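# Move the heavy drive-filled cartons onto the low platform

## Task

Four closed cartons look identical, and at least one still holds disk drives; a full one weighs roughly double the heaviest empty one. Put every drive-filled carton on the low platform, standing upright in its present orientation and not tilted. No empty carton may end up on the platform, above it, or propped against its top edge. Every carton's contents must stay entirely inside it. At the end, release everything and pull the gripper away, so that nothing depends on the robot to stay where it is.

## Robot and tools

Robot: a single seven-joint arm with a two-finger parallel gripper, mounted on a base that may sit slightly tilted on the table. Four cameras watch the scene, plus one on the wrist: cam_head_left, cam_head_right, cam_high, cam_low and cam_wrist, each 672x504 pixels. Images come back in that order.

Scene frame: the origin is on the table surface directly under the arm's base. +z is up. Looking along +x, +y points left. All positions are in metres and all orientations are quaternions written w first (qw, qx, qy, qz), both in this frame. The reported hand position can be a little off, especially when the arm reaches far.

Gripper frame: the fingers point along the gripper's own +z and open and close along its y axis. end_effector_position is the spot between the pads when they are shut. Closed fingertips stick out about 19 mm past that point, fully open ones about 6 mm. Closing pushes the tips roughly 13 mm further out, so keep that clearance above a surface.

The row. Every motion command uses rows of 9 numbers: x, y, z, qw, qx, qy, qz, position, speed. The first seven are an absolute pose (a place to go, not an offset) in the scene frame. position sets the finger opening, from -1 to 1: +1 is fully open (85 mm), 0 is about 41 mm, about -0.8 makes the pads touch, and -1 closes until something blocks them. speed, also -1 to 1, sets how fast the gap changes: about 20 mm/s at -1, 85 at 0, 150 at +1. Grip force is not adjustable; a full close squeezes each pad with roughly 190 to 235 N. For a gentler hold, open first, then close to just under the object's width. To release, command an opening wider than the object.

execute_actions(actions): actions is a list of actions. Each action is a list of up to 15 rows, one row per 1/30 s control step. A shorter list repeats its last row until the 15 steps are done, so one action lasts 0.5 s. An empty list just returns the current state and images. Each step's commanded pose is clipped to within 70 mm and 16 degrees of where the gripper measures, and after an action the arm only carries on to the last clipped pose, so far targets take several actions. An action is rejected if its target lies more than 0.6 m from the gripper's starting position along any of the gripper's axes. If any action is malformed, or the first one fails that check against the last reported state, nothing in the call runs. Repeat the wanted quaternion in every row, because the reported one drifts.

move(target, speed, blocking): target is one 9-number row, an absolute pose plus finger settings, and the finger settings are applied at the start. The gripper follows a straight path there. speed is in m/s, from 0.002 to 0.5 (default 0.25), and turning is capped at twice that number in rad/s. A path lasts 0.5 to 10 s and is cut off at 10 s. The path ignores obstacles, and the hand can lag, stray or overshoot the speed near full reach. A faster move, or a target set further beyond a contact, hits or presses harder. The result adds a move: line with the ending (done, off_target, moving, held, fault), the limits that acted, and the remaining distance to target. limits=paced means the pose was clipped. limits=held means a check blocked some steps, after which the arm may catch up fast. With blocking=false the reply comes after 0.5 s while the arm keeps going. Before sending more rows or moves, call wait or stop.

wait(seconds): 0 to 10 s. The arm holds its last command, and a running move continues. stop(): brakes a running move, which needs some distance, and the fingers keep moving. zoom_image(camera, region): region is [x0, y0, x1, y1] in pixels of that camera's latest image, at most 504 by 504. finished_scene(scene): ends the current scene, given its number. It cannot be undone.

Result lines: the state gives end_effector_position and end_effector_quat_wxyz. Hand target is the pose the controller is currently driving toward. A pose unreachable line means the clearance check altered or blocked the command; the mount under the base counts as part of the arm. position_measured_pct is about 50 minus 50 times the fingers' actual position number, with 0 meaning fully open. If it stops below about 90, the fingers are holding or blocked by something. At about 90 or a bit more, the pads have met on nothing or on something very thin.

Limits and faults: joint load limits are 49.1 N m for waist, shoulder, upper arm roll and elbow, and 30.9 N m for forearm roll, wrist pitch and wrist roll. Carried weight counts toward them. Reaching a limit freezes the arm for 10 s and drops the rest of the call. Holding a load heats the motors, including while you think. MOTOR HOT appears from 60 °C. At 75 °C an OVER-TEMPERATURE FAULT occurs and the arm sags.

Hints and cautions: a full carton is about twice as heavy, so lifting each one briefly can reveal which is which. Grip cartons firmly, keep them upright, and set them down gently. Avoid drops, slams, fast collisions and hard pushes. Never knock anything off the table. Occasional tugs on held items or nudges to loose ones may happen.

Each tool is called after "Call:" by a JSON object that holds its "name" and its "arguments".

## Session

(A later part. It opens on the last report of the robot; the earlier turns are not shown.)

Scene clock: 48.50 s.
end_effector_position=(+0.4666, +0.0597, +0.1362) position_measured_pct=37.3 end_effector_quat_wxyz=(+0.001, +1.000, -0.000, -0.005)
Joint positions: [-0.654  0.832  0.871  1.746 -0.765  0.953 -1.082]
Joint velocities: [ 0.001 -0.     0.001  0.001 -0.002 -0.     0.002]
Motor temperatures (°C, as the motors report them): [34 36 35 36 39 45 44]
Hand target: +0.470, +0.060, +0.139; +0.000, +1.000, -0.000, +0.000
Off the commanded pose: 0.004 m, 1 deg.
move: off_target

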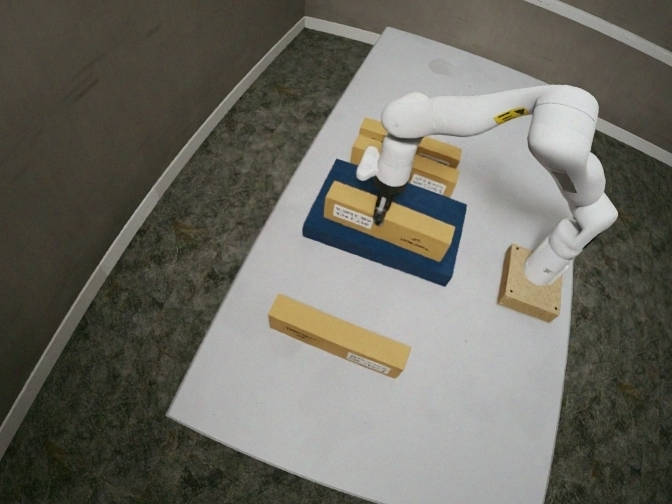

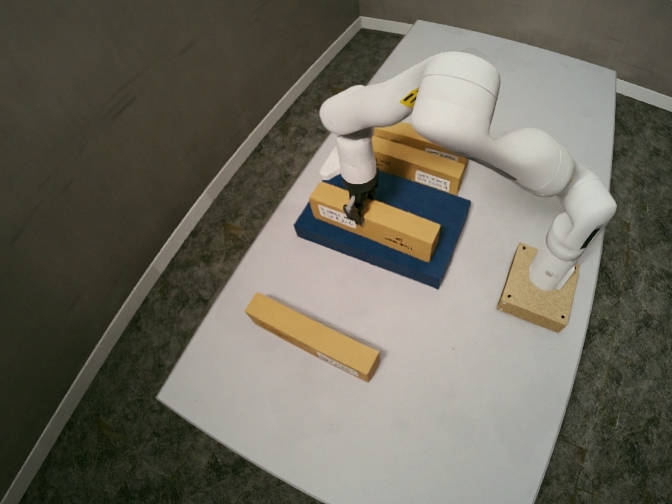

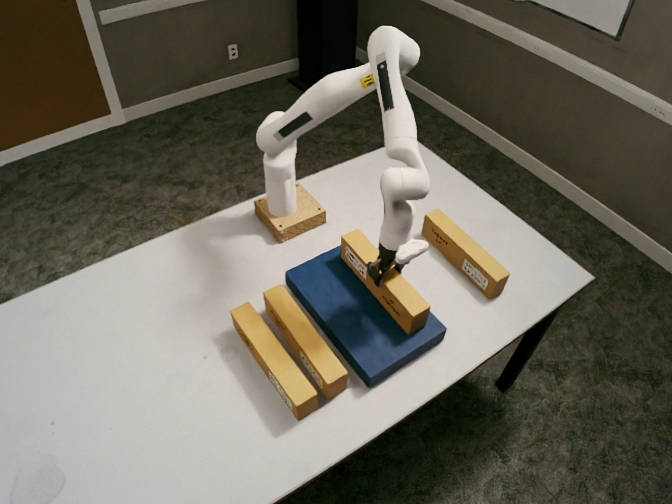

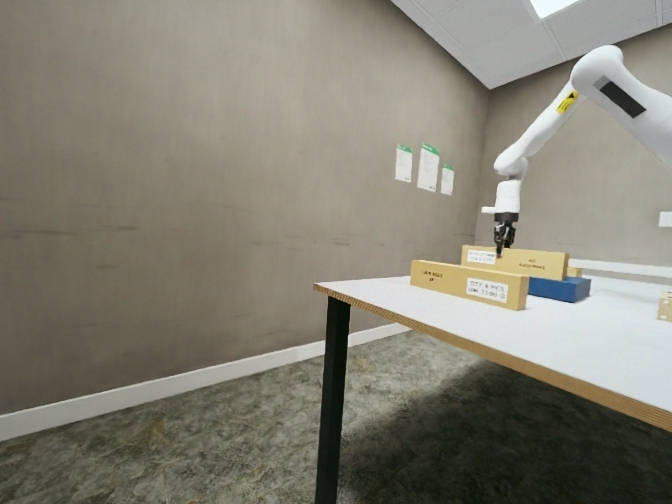

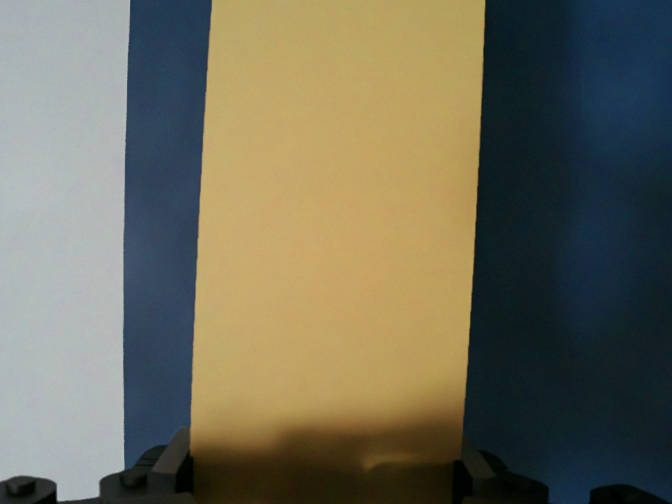

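Call:
{"name": "move", "arguments": {"target": [0.47,0.06,0.137,0,1,0,0,0.6,0]}}

Call:
{"name": "move", "arguments": {"target": [0.47,0.06,0.22,0,1,0,0,0.6,0]}}

Call:
{"name": "move", "arguments": {"target": [0.24,0.06,0.22,0,0.707,0,0.707,0.6,0]}}

Call:
{"name": "move", "arguments": {"target": [0.24,0.06,0.10,0,0.707,0,0.707,0.6,0], "speed": 0.12}}

Scene clock: 49.40 s.
end_effector_position=(+0.4700, +0.0600, +0.1370) position_measured_pct=19.8 end_effector_quat_wxyz=(+0.000, +1.000, +0.000, -0.000)
Joint positions: [-0.652  0.831  0.871  1.743 -0.77   0.948 -1.079]
Joint velocities: [ 0.001 -0.     0.     0.    -0.     0.    -0.   ]
Motor temperatures (°C, as the motors report them): [34 36 35 36 39 45 44]
Hand target: +0.470, +0.060, +0.137; -0.000, +1.000, -0.000, -0.000
Off the commanded pose: 0.000 m, 0 deg.
move: done

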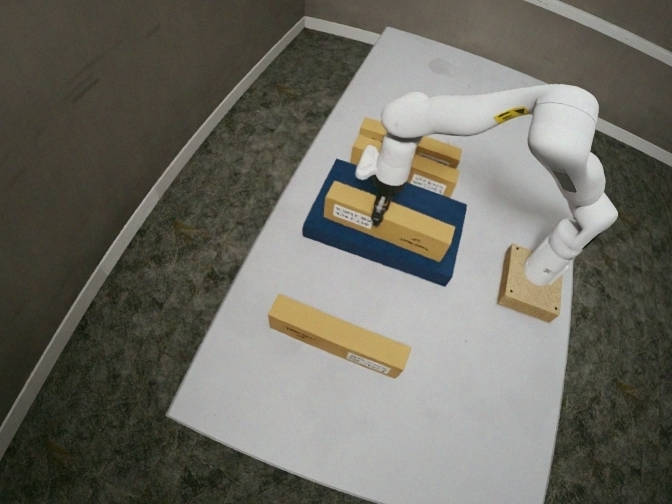

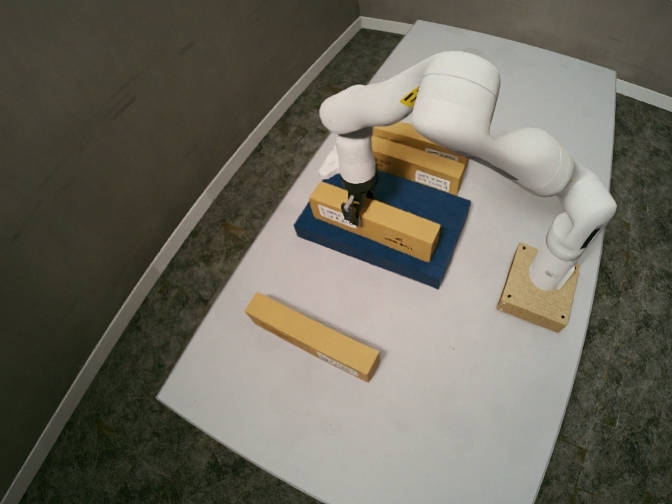

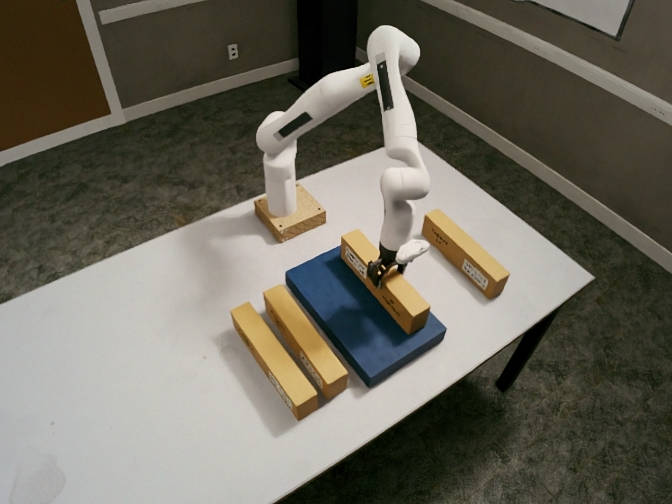

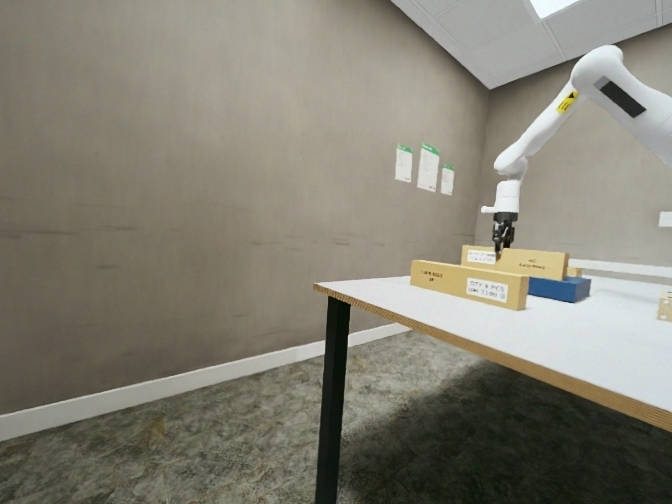

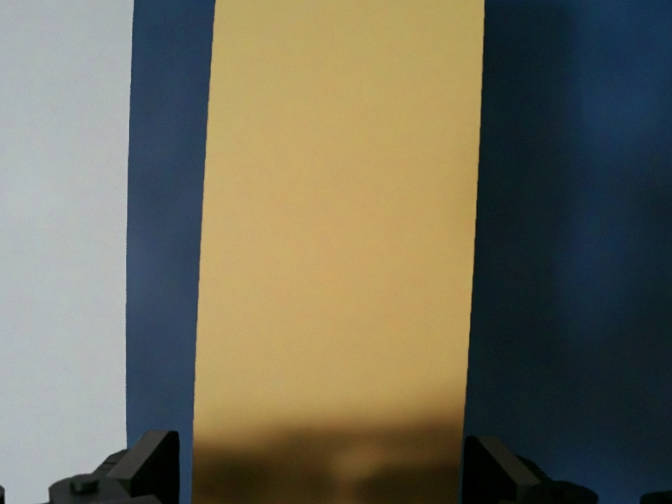

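Scene clock: 50.20 s.
end_effector_position=(+0.4697, +0.0598, +0.2198) position_measured_pct=19.8 end_effector_quat_wxyz=(-0.000, +1.000, +0.000, -0.000)
Joint positions: [-0.706  0.715  0.973  1.652 -0.644  1.129 -1.175]
Joint velocities: [-0.002 -0.003  0.001 -0.     0.001 -0.    -0.   ]
Motor temperatures (°C, as the motors report them): [34 36 35 36 39 45 44]
Hand target: +0.470, +0.060, +0.220; -0.000, +1.000, +0.000, -0.000
Off the commanded pose: 0.000 m, 0 deg.
move: done

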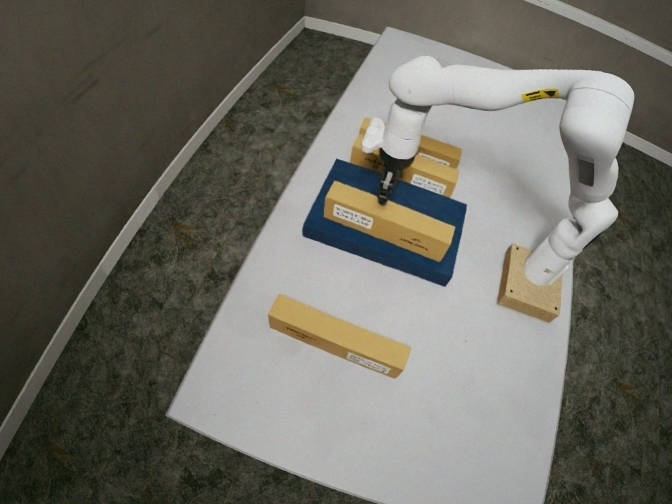

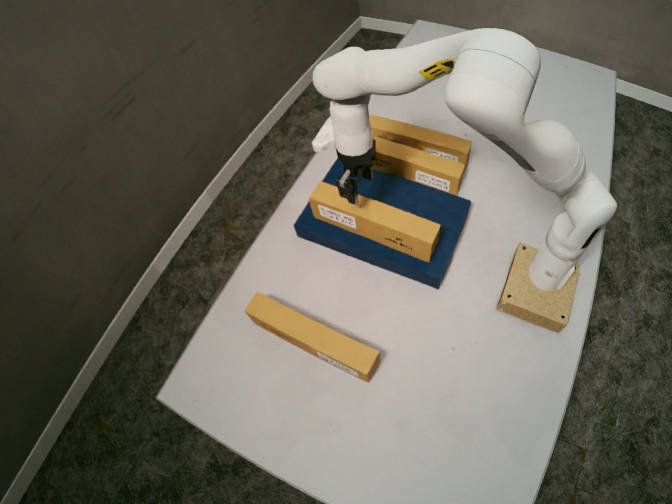

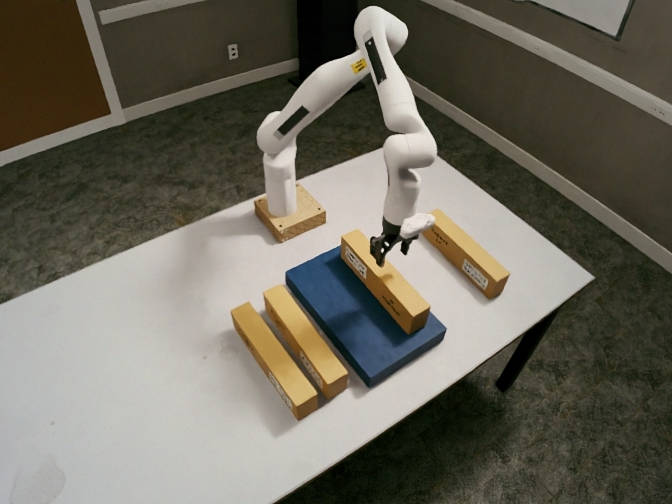

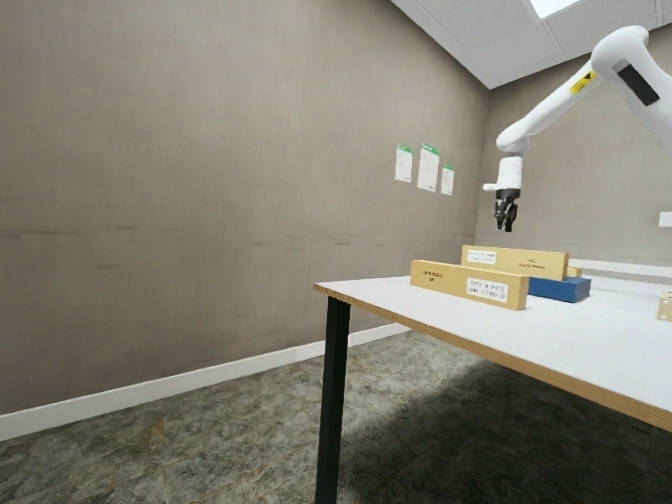

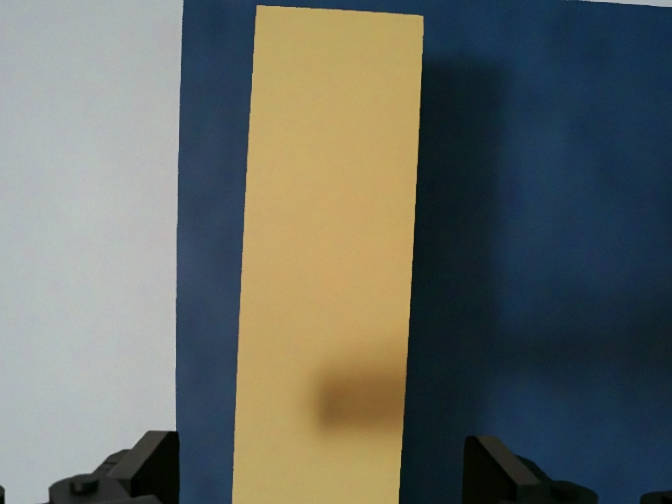

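Scene clock: 58.47 s.
end_effector_position=(+0.2397, +0.0597, +0.2190) position_measured_pct=19.8 end_effector_quat_wxyz=(+0.233, +0.865, -0.115, +0.430)
Joint positions: [ 0.955 -1.07  -1.879  2.579  0.033  0.316 -2.974]
Joint velocities: [-0.29  -0.978 -0.297  0.    -0.443 -0.01  -0.529]
Motor temperatures (°C, as the motors report them): [34 36 35 36 39 45 44]
Hand target: +0.240, +0.059, +0.219; +0.238, +0.837, -0.125, +0.476
Off the commanded pose: 0.001 m, 47 deg; orientation clipped at the last step of the last action.
joint sent to its limit — the command would take joint 4 (elbow) past its upper limit, so that joint was sent only as far as its limit.
move: moving (no rest 5 s after the path's end); limits=paced

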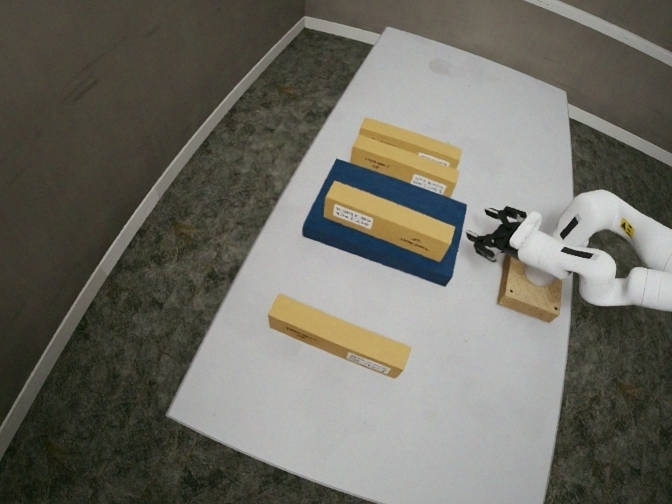

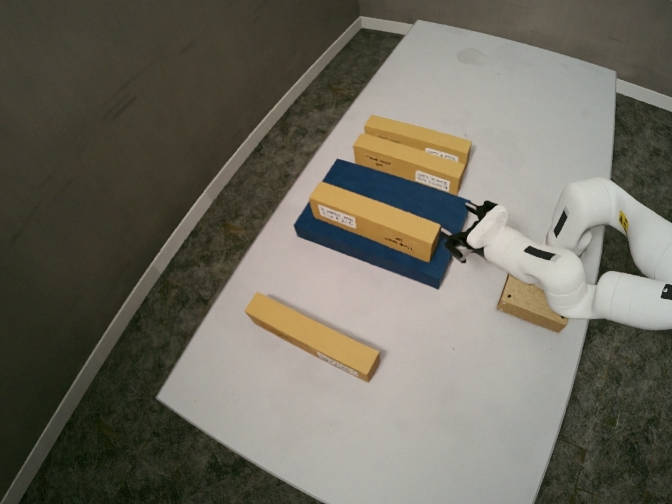

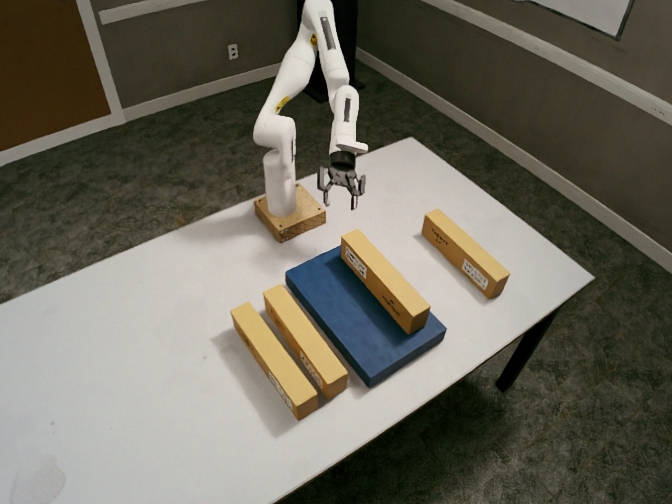

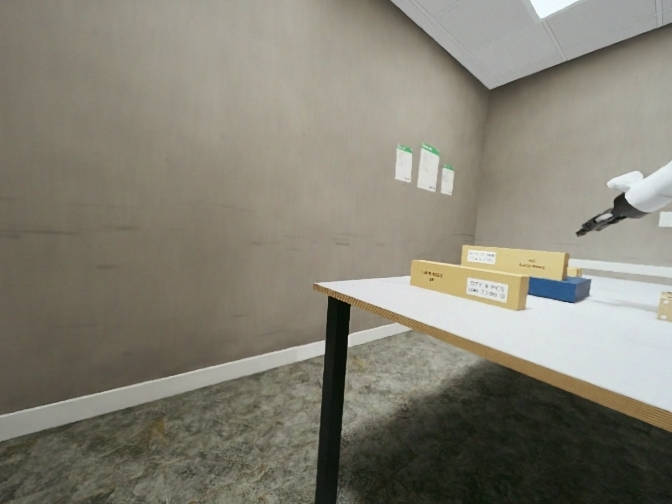

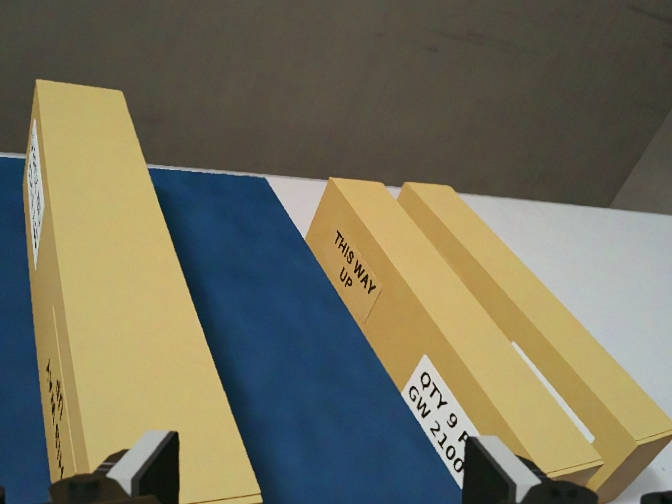

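Scene clock: 62.17 s.
end_effector_position=(+0.2399, +0.0601, +0.1231) position_measured_pct=19.8 end_effector_quat_wxyz=(+0.057, +0.738, -0.031, +0.672)
Joint positions: [ 0.325 -1.943 -2.667  2.579 -0.695  0.105 -3.542]
Joint velocities: [ 0.001  0.     0.    -0.    -0.    -0.     0.   ]
Motor temperatures (°C, as the motors report them): [34 36 35 36 39 45 44]
Hand target: +0.240, +0.060, +0.123; +0.057, +0.738, -0.031, +0.672
Off the commanded pose: 0.023 m, 9 deg.
move: held; limits=held; held on 25 of 111 steps, including the last
pose unreachable: on one or more control steps of this call, first in action 0 (counted from 0), an arm could not follow its commanded pose, so it was not sent that pose on those steps. On the call's last step it was still not sent that pose. It may still have moved: this result reports where it is.
cause: the commanded pose would bring two parts of the arm too close to each other (joints 1 (waist) to 6 (wrist pitch) lie between them).

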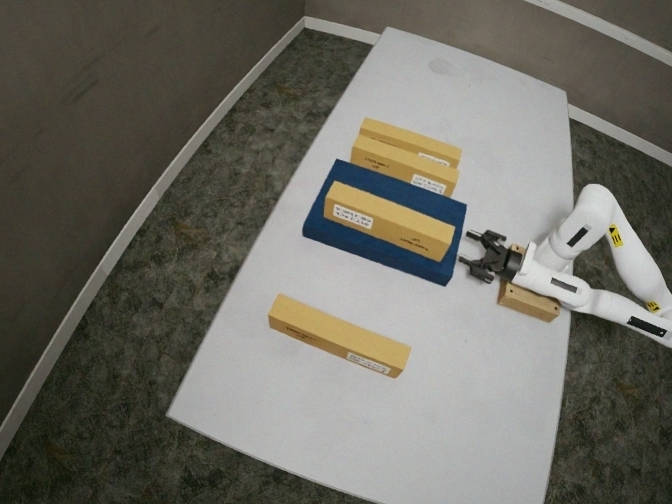

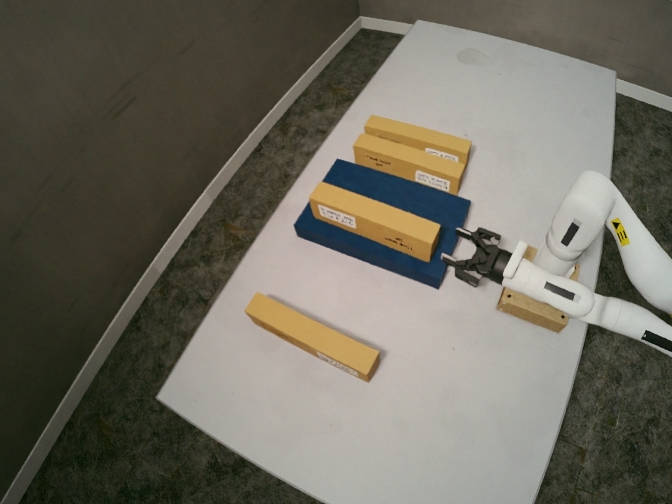

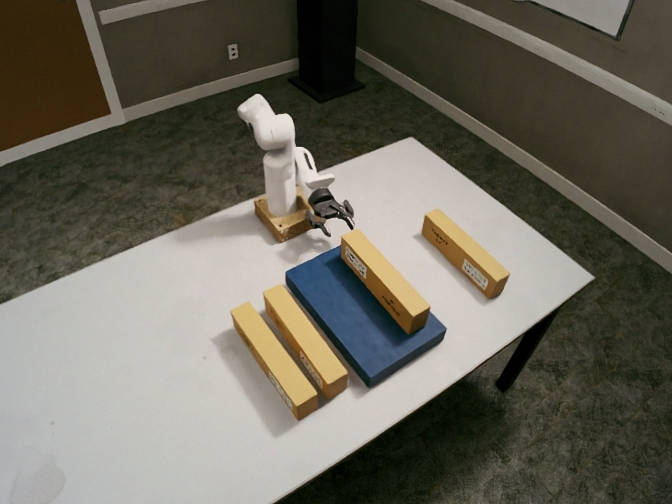

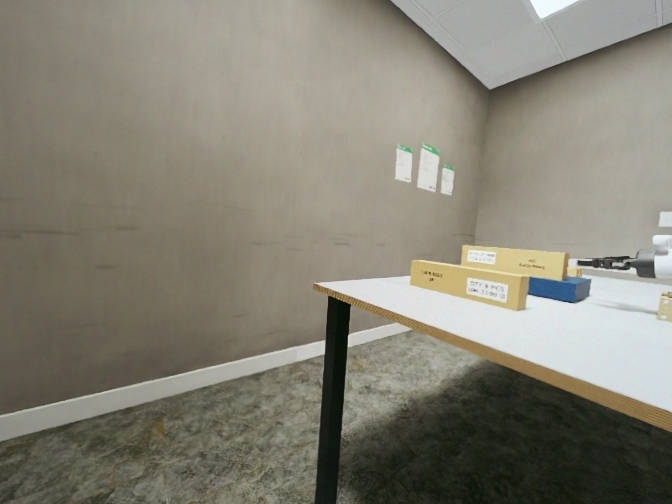

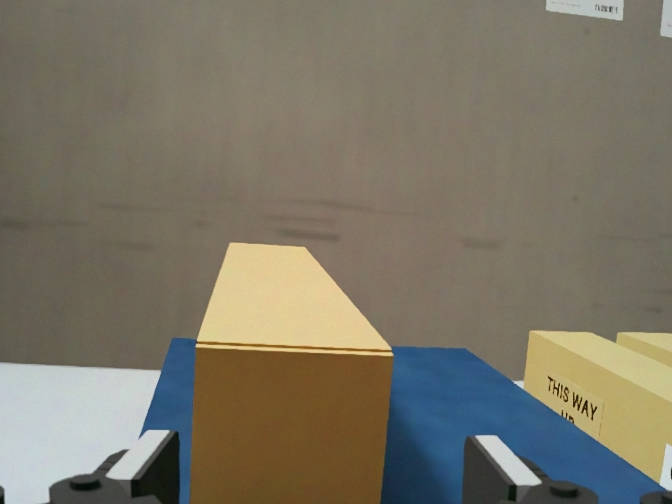

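Call:
{"name": "move", "arguments": {"target": [0.29,0.066,0.105,0,0.707,0,0.707,0.8,0], "speed": 0.05}}

Scene clock: 64.10 s.
end_effector_position=(+0.2636, +0.0630, +0.1146) position_measured_pct=9.9 end_effector_quat_wxyz=(+0.030, +0.724, -0.016, +0.689)
Joint positions: [ 0.316 -2.061 -2.741  2.557 -0.75   0.015 -3.592]
Joint velocities: [-0.001  0.    -0.    -0.    -0.001 -0.     0.   ]
Motor temperatures (°C, as the motors report them): [34 36 35 36 39 45 44]
Hand target: +0.264, +0.063, +0.115; +0.030, +0.724, -0.016, +0.689
Off the commanded pose: 0.028 m, 5 deg.
move: held; limits=held; held on 30 of 55 steps, including the last
pose unreachable: on one or more control steps of this call, first in action 0 (counted from 0), an arm could not follow its commanded pose, so it was not sent that pose on those steps. On the call's last step it was still not sent that pose. It may still have moved: this result reports where it is.
cause: the commanded pose would bring two parts of the arm too close to each other (joints 1 (waist) to 5 (forearm roll) lie between them).

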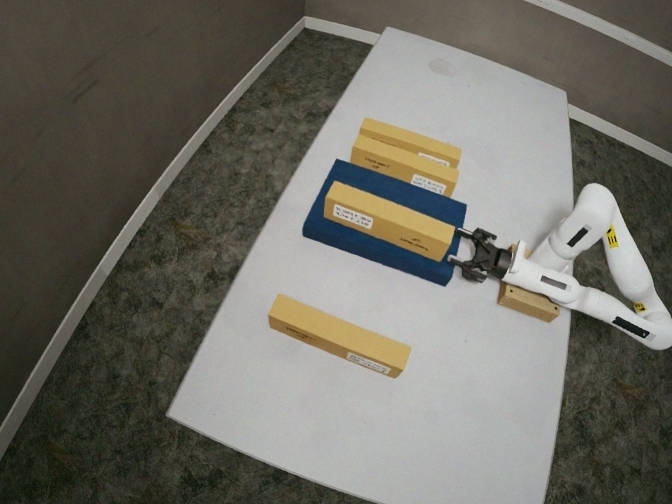

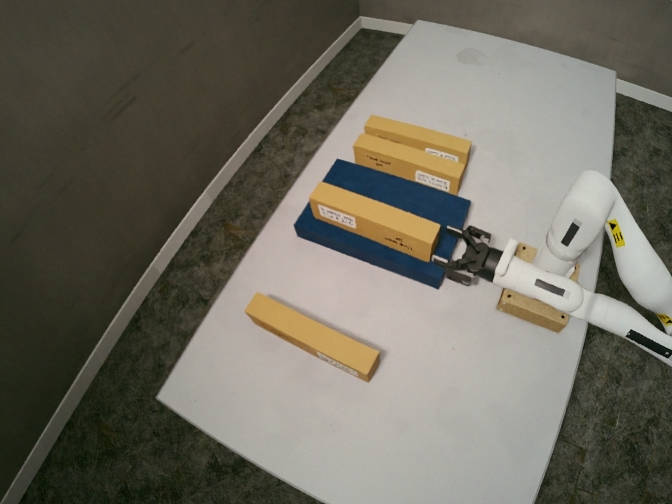

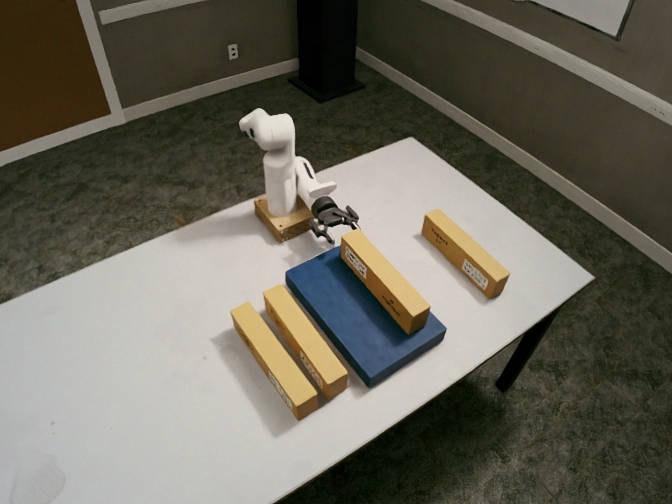

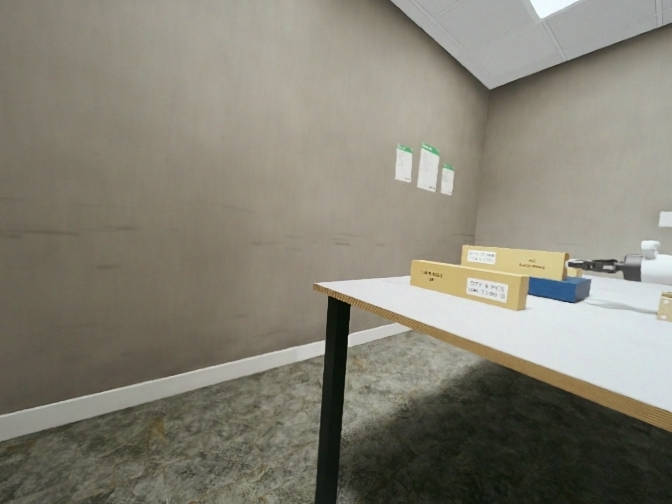

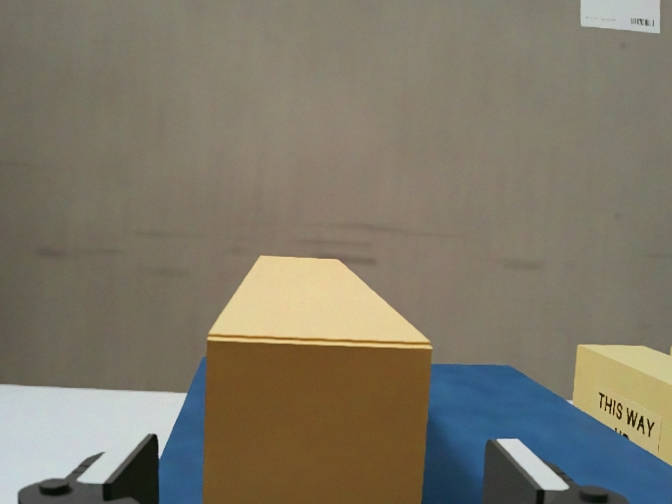

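Call:
{"name": "move", "arguments": {"target": [0.26,0.06,0.28,0,0.707,0,0.707,0.6,0], "speed": 0.15}}

Call:
{"name": "move", "arguments": {"target": [0.47,0.06,0.25,0,1,0,0,0.6,0]}}

Call:
{"name": "move", "arguments": {"target": [0.47,0.06,0.17,0,1,0,0,0.6,0]}}

Scene clock: 66.37 s.
end_effector_position=(+0.2598, +0.0612, +0.2792) position_measured_pct=19.8 end_effector_quat_wxyz=(+0.110, +0.580, -0.111, +0.799)
Joint positions: [ 0.451 -2.174 -2.158  2.579 -0.563  0.387 -3.312]
Joint velocities: [ 0.023  0.01   0.051 -0.    -0.047  0.011  0.096]
Motor temperatures (°C, as the motors report them): [34 36 35 36 39 45 44]
Hand target: +0.260, +0.061, +0.279; +0.110, +0.581, -0.111, +0.799
Off the commanded pose: 0.001 m, 25 deg; orientation clipped at the last step of the last action.
joint sent to its limit — the command would take joint 4 (elbow) past its upper limit, so that joint was sent only as far as its limit.
move: off_target; limits=paced

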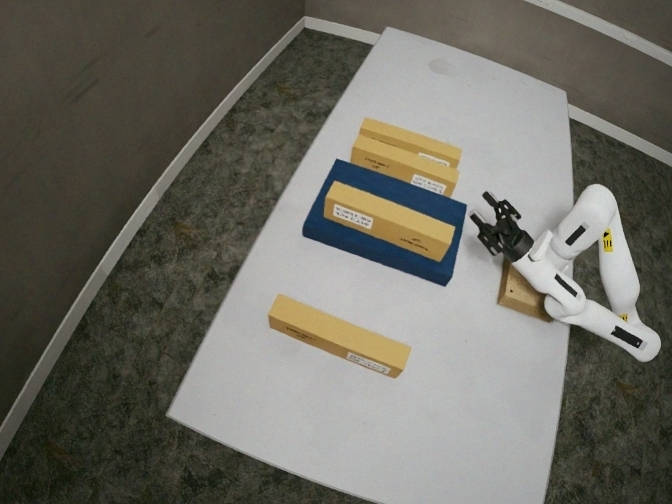

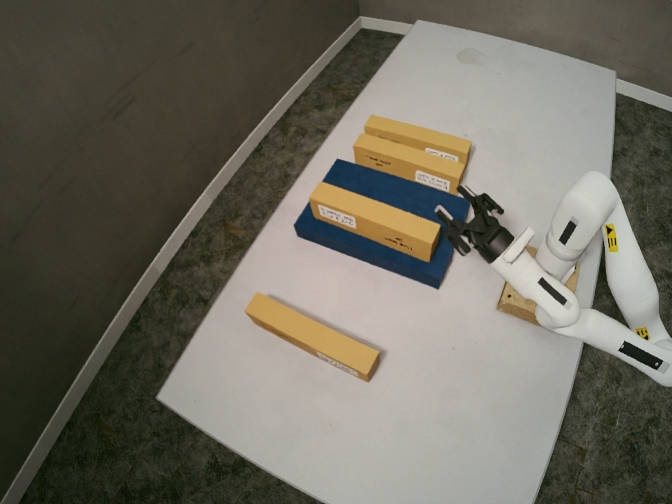

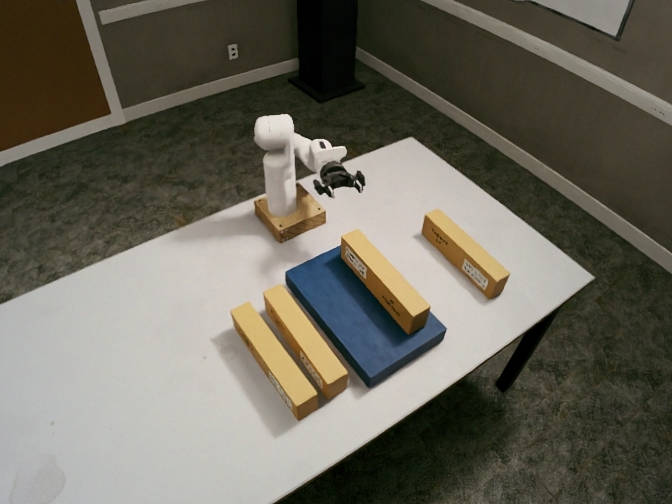

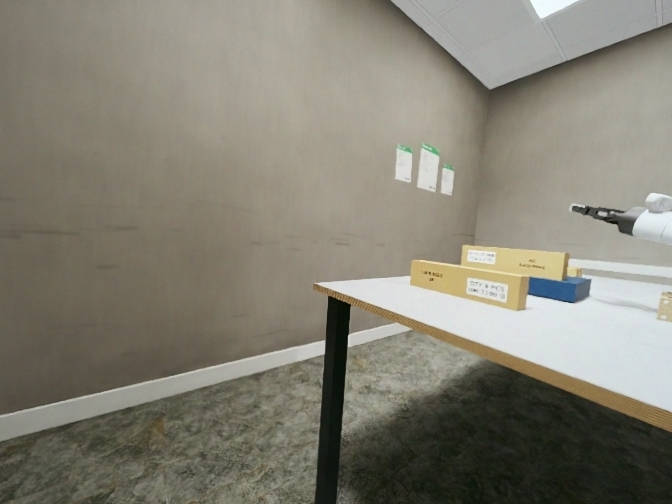

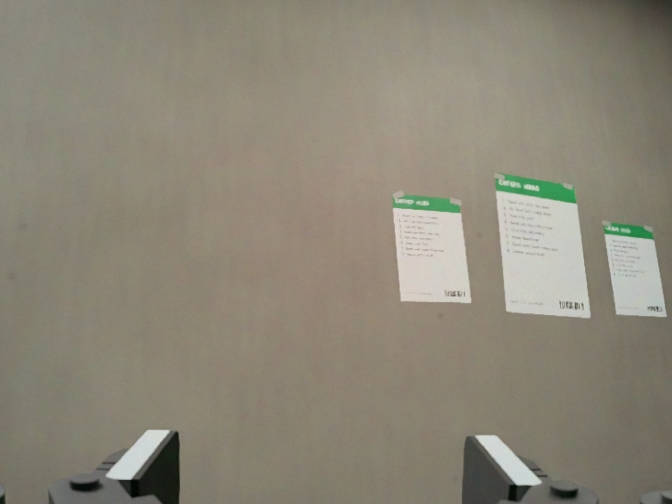

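Scene clock: 70.80 s.
end_effector_position=(+0.4701, +0.0605, +0.2490) position_measured_pct=19.8 end_effector_quat_wxyz=(+0.001, +1.000, -0.003, -0.001)
Joint positions: [ 2.774 -0.539 -2.7    1.567 -0.248  1.095 -1.49 ]
Joint velocities: [ 0.002 -0.004  0.    -0.001 -0.001  0.001  0.001]
Motor temperatures (°C, as the motors report them): [34 36 35 36 39 45 44]
Hand target: +0.470, +0.060, +0.249; +0.001, +1.000, -0.003, -0.001
Off the commanded pose: 0.001 m, 0 deg.
move: done; limits=paced

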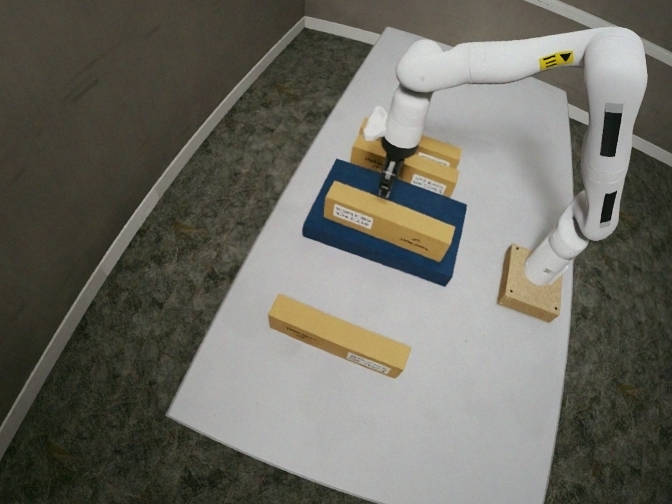

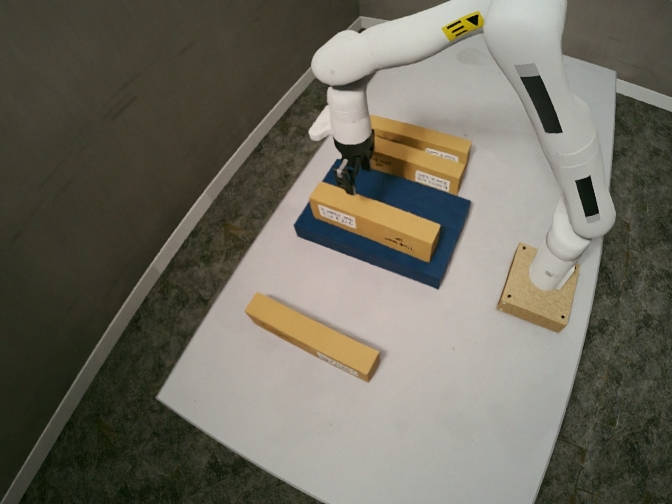

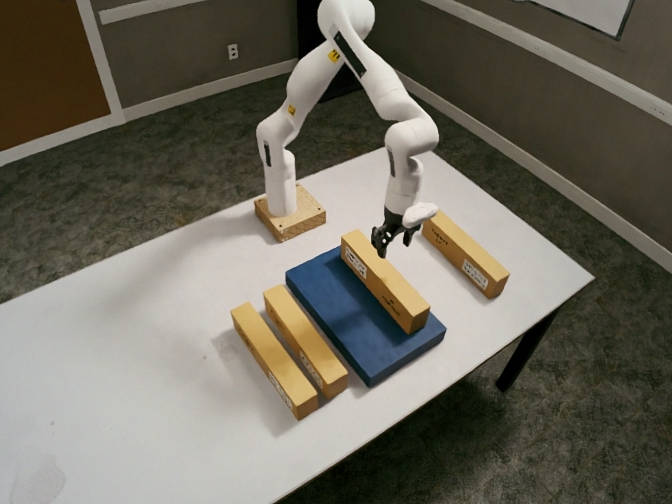

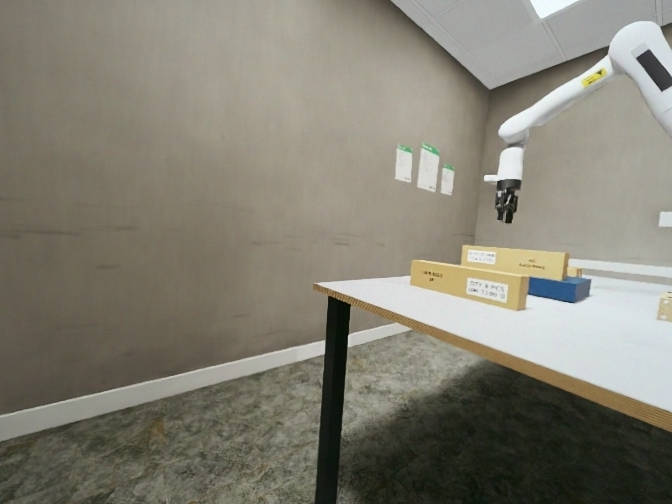

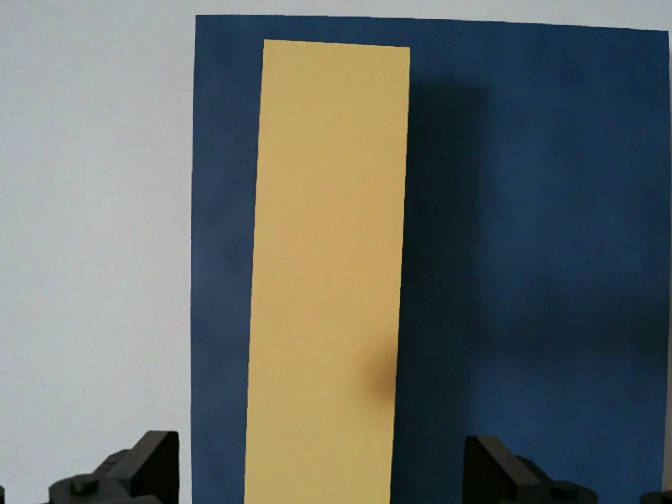

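Scene clock: 71.57 s.
end_effector_position=(+0.4699, +0.0599, +0.1702) position_measured_pct=19.8 end_effector_quat_wxyz=(+0.000, +1.000, -0.000, +0.000)
Joint positions: [ 2.801 -0.642 -2.74   1.679 -0.308  0.883 -1.431]
Joint velocities: [ 0.004 -0.005  0.001  0.001 -0.    -0.001  0.001]
Motor temperatures (°C, as the motors report them): [34 36 35 36 39 45 44]
Hand target: +0.470, +0.060, +0.170; +0.000, +1.000, -0.000, +0.000
Off the commanded pose: 0.000 m, 0 deg.
move: done

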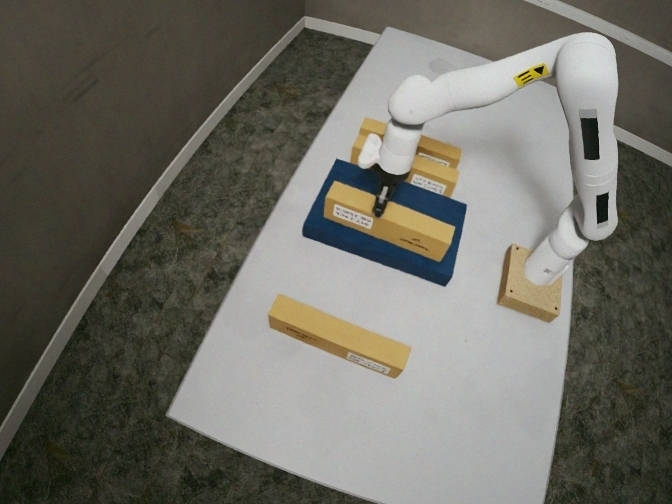

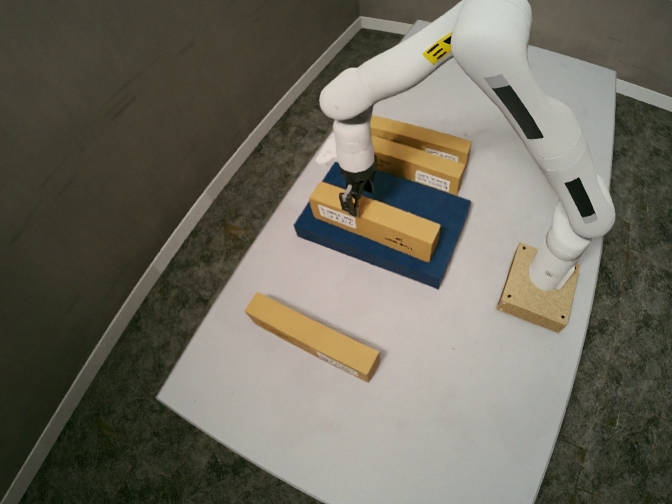

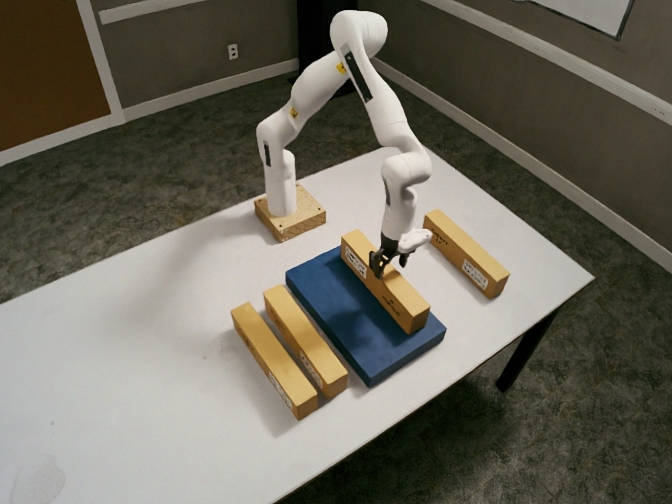

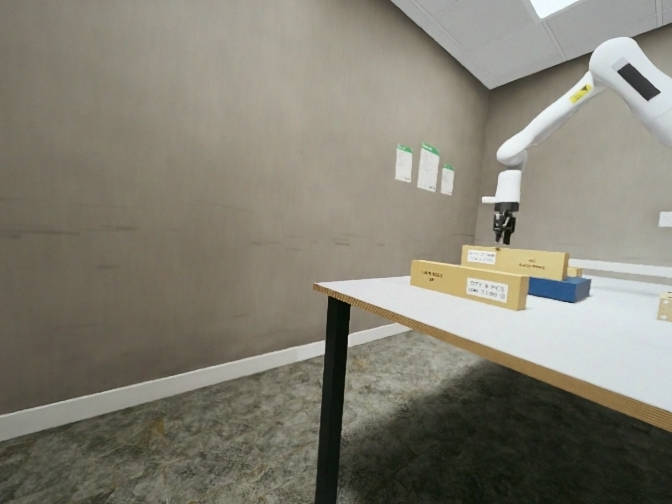

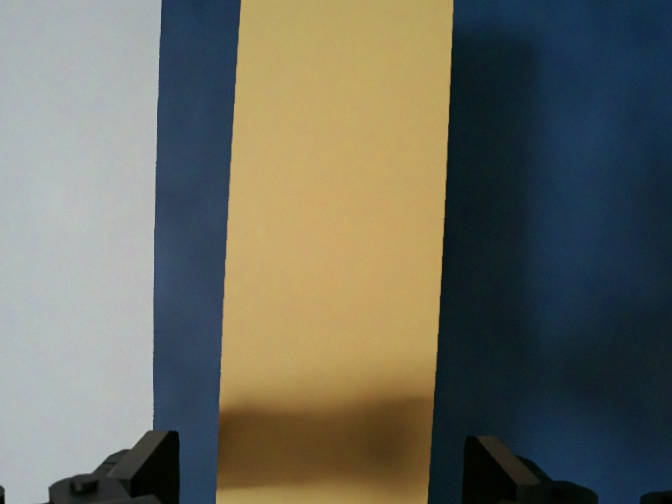

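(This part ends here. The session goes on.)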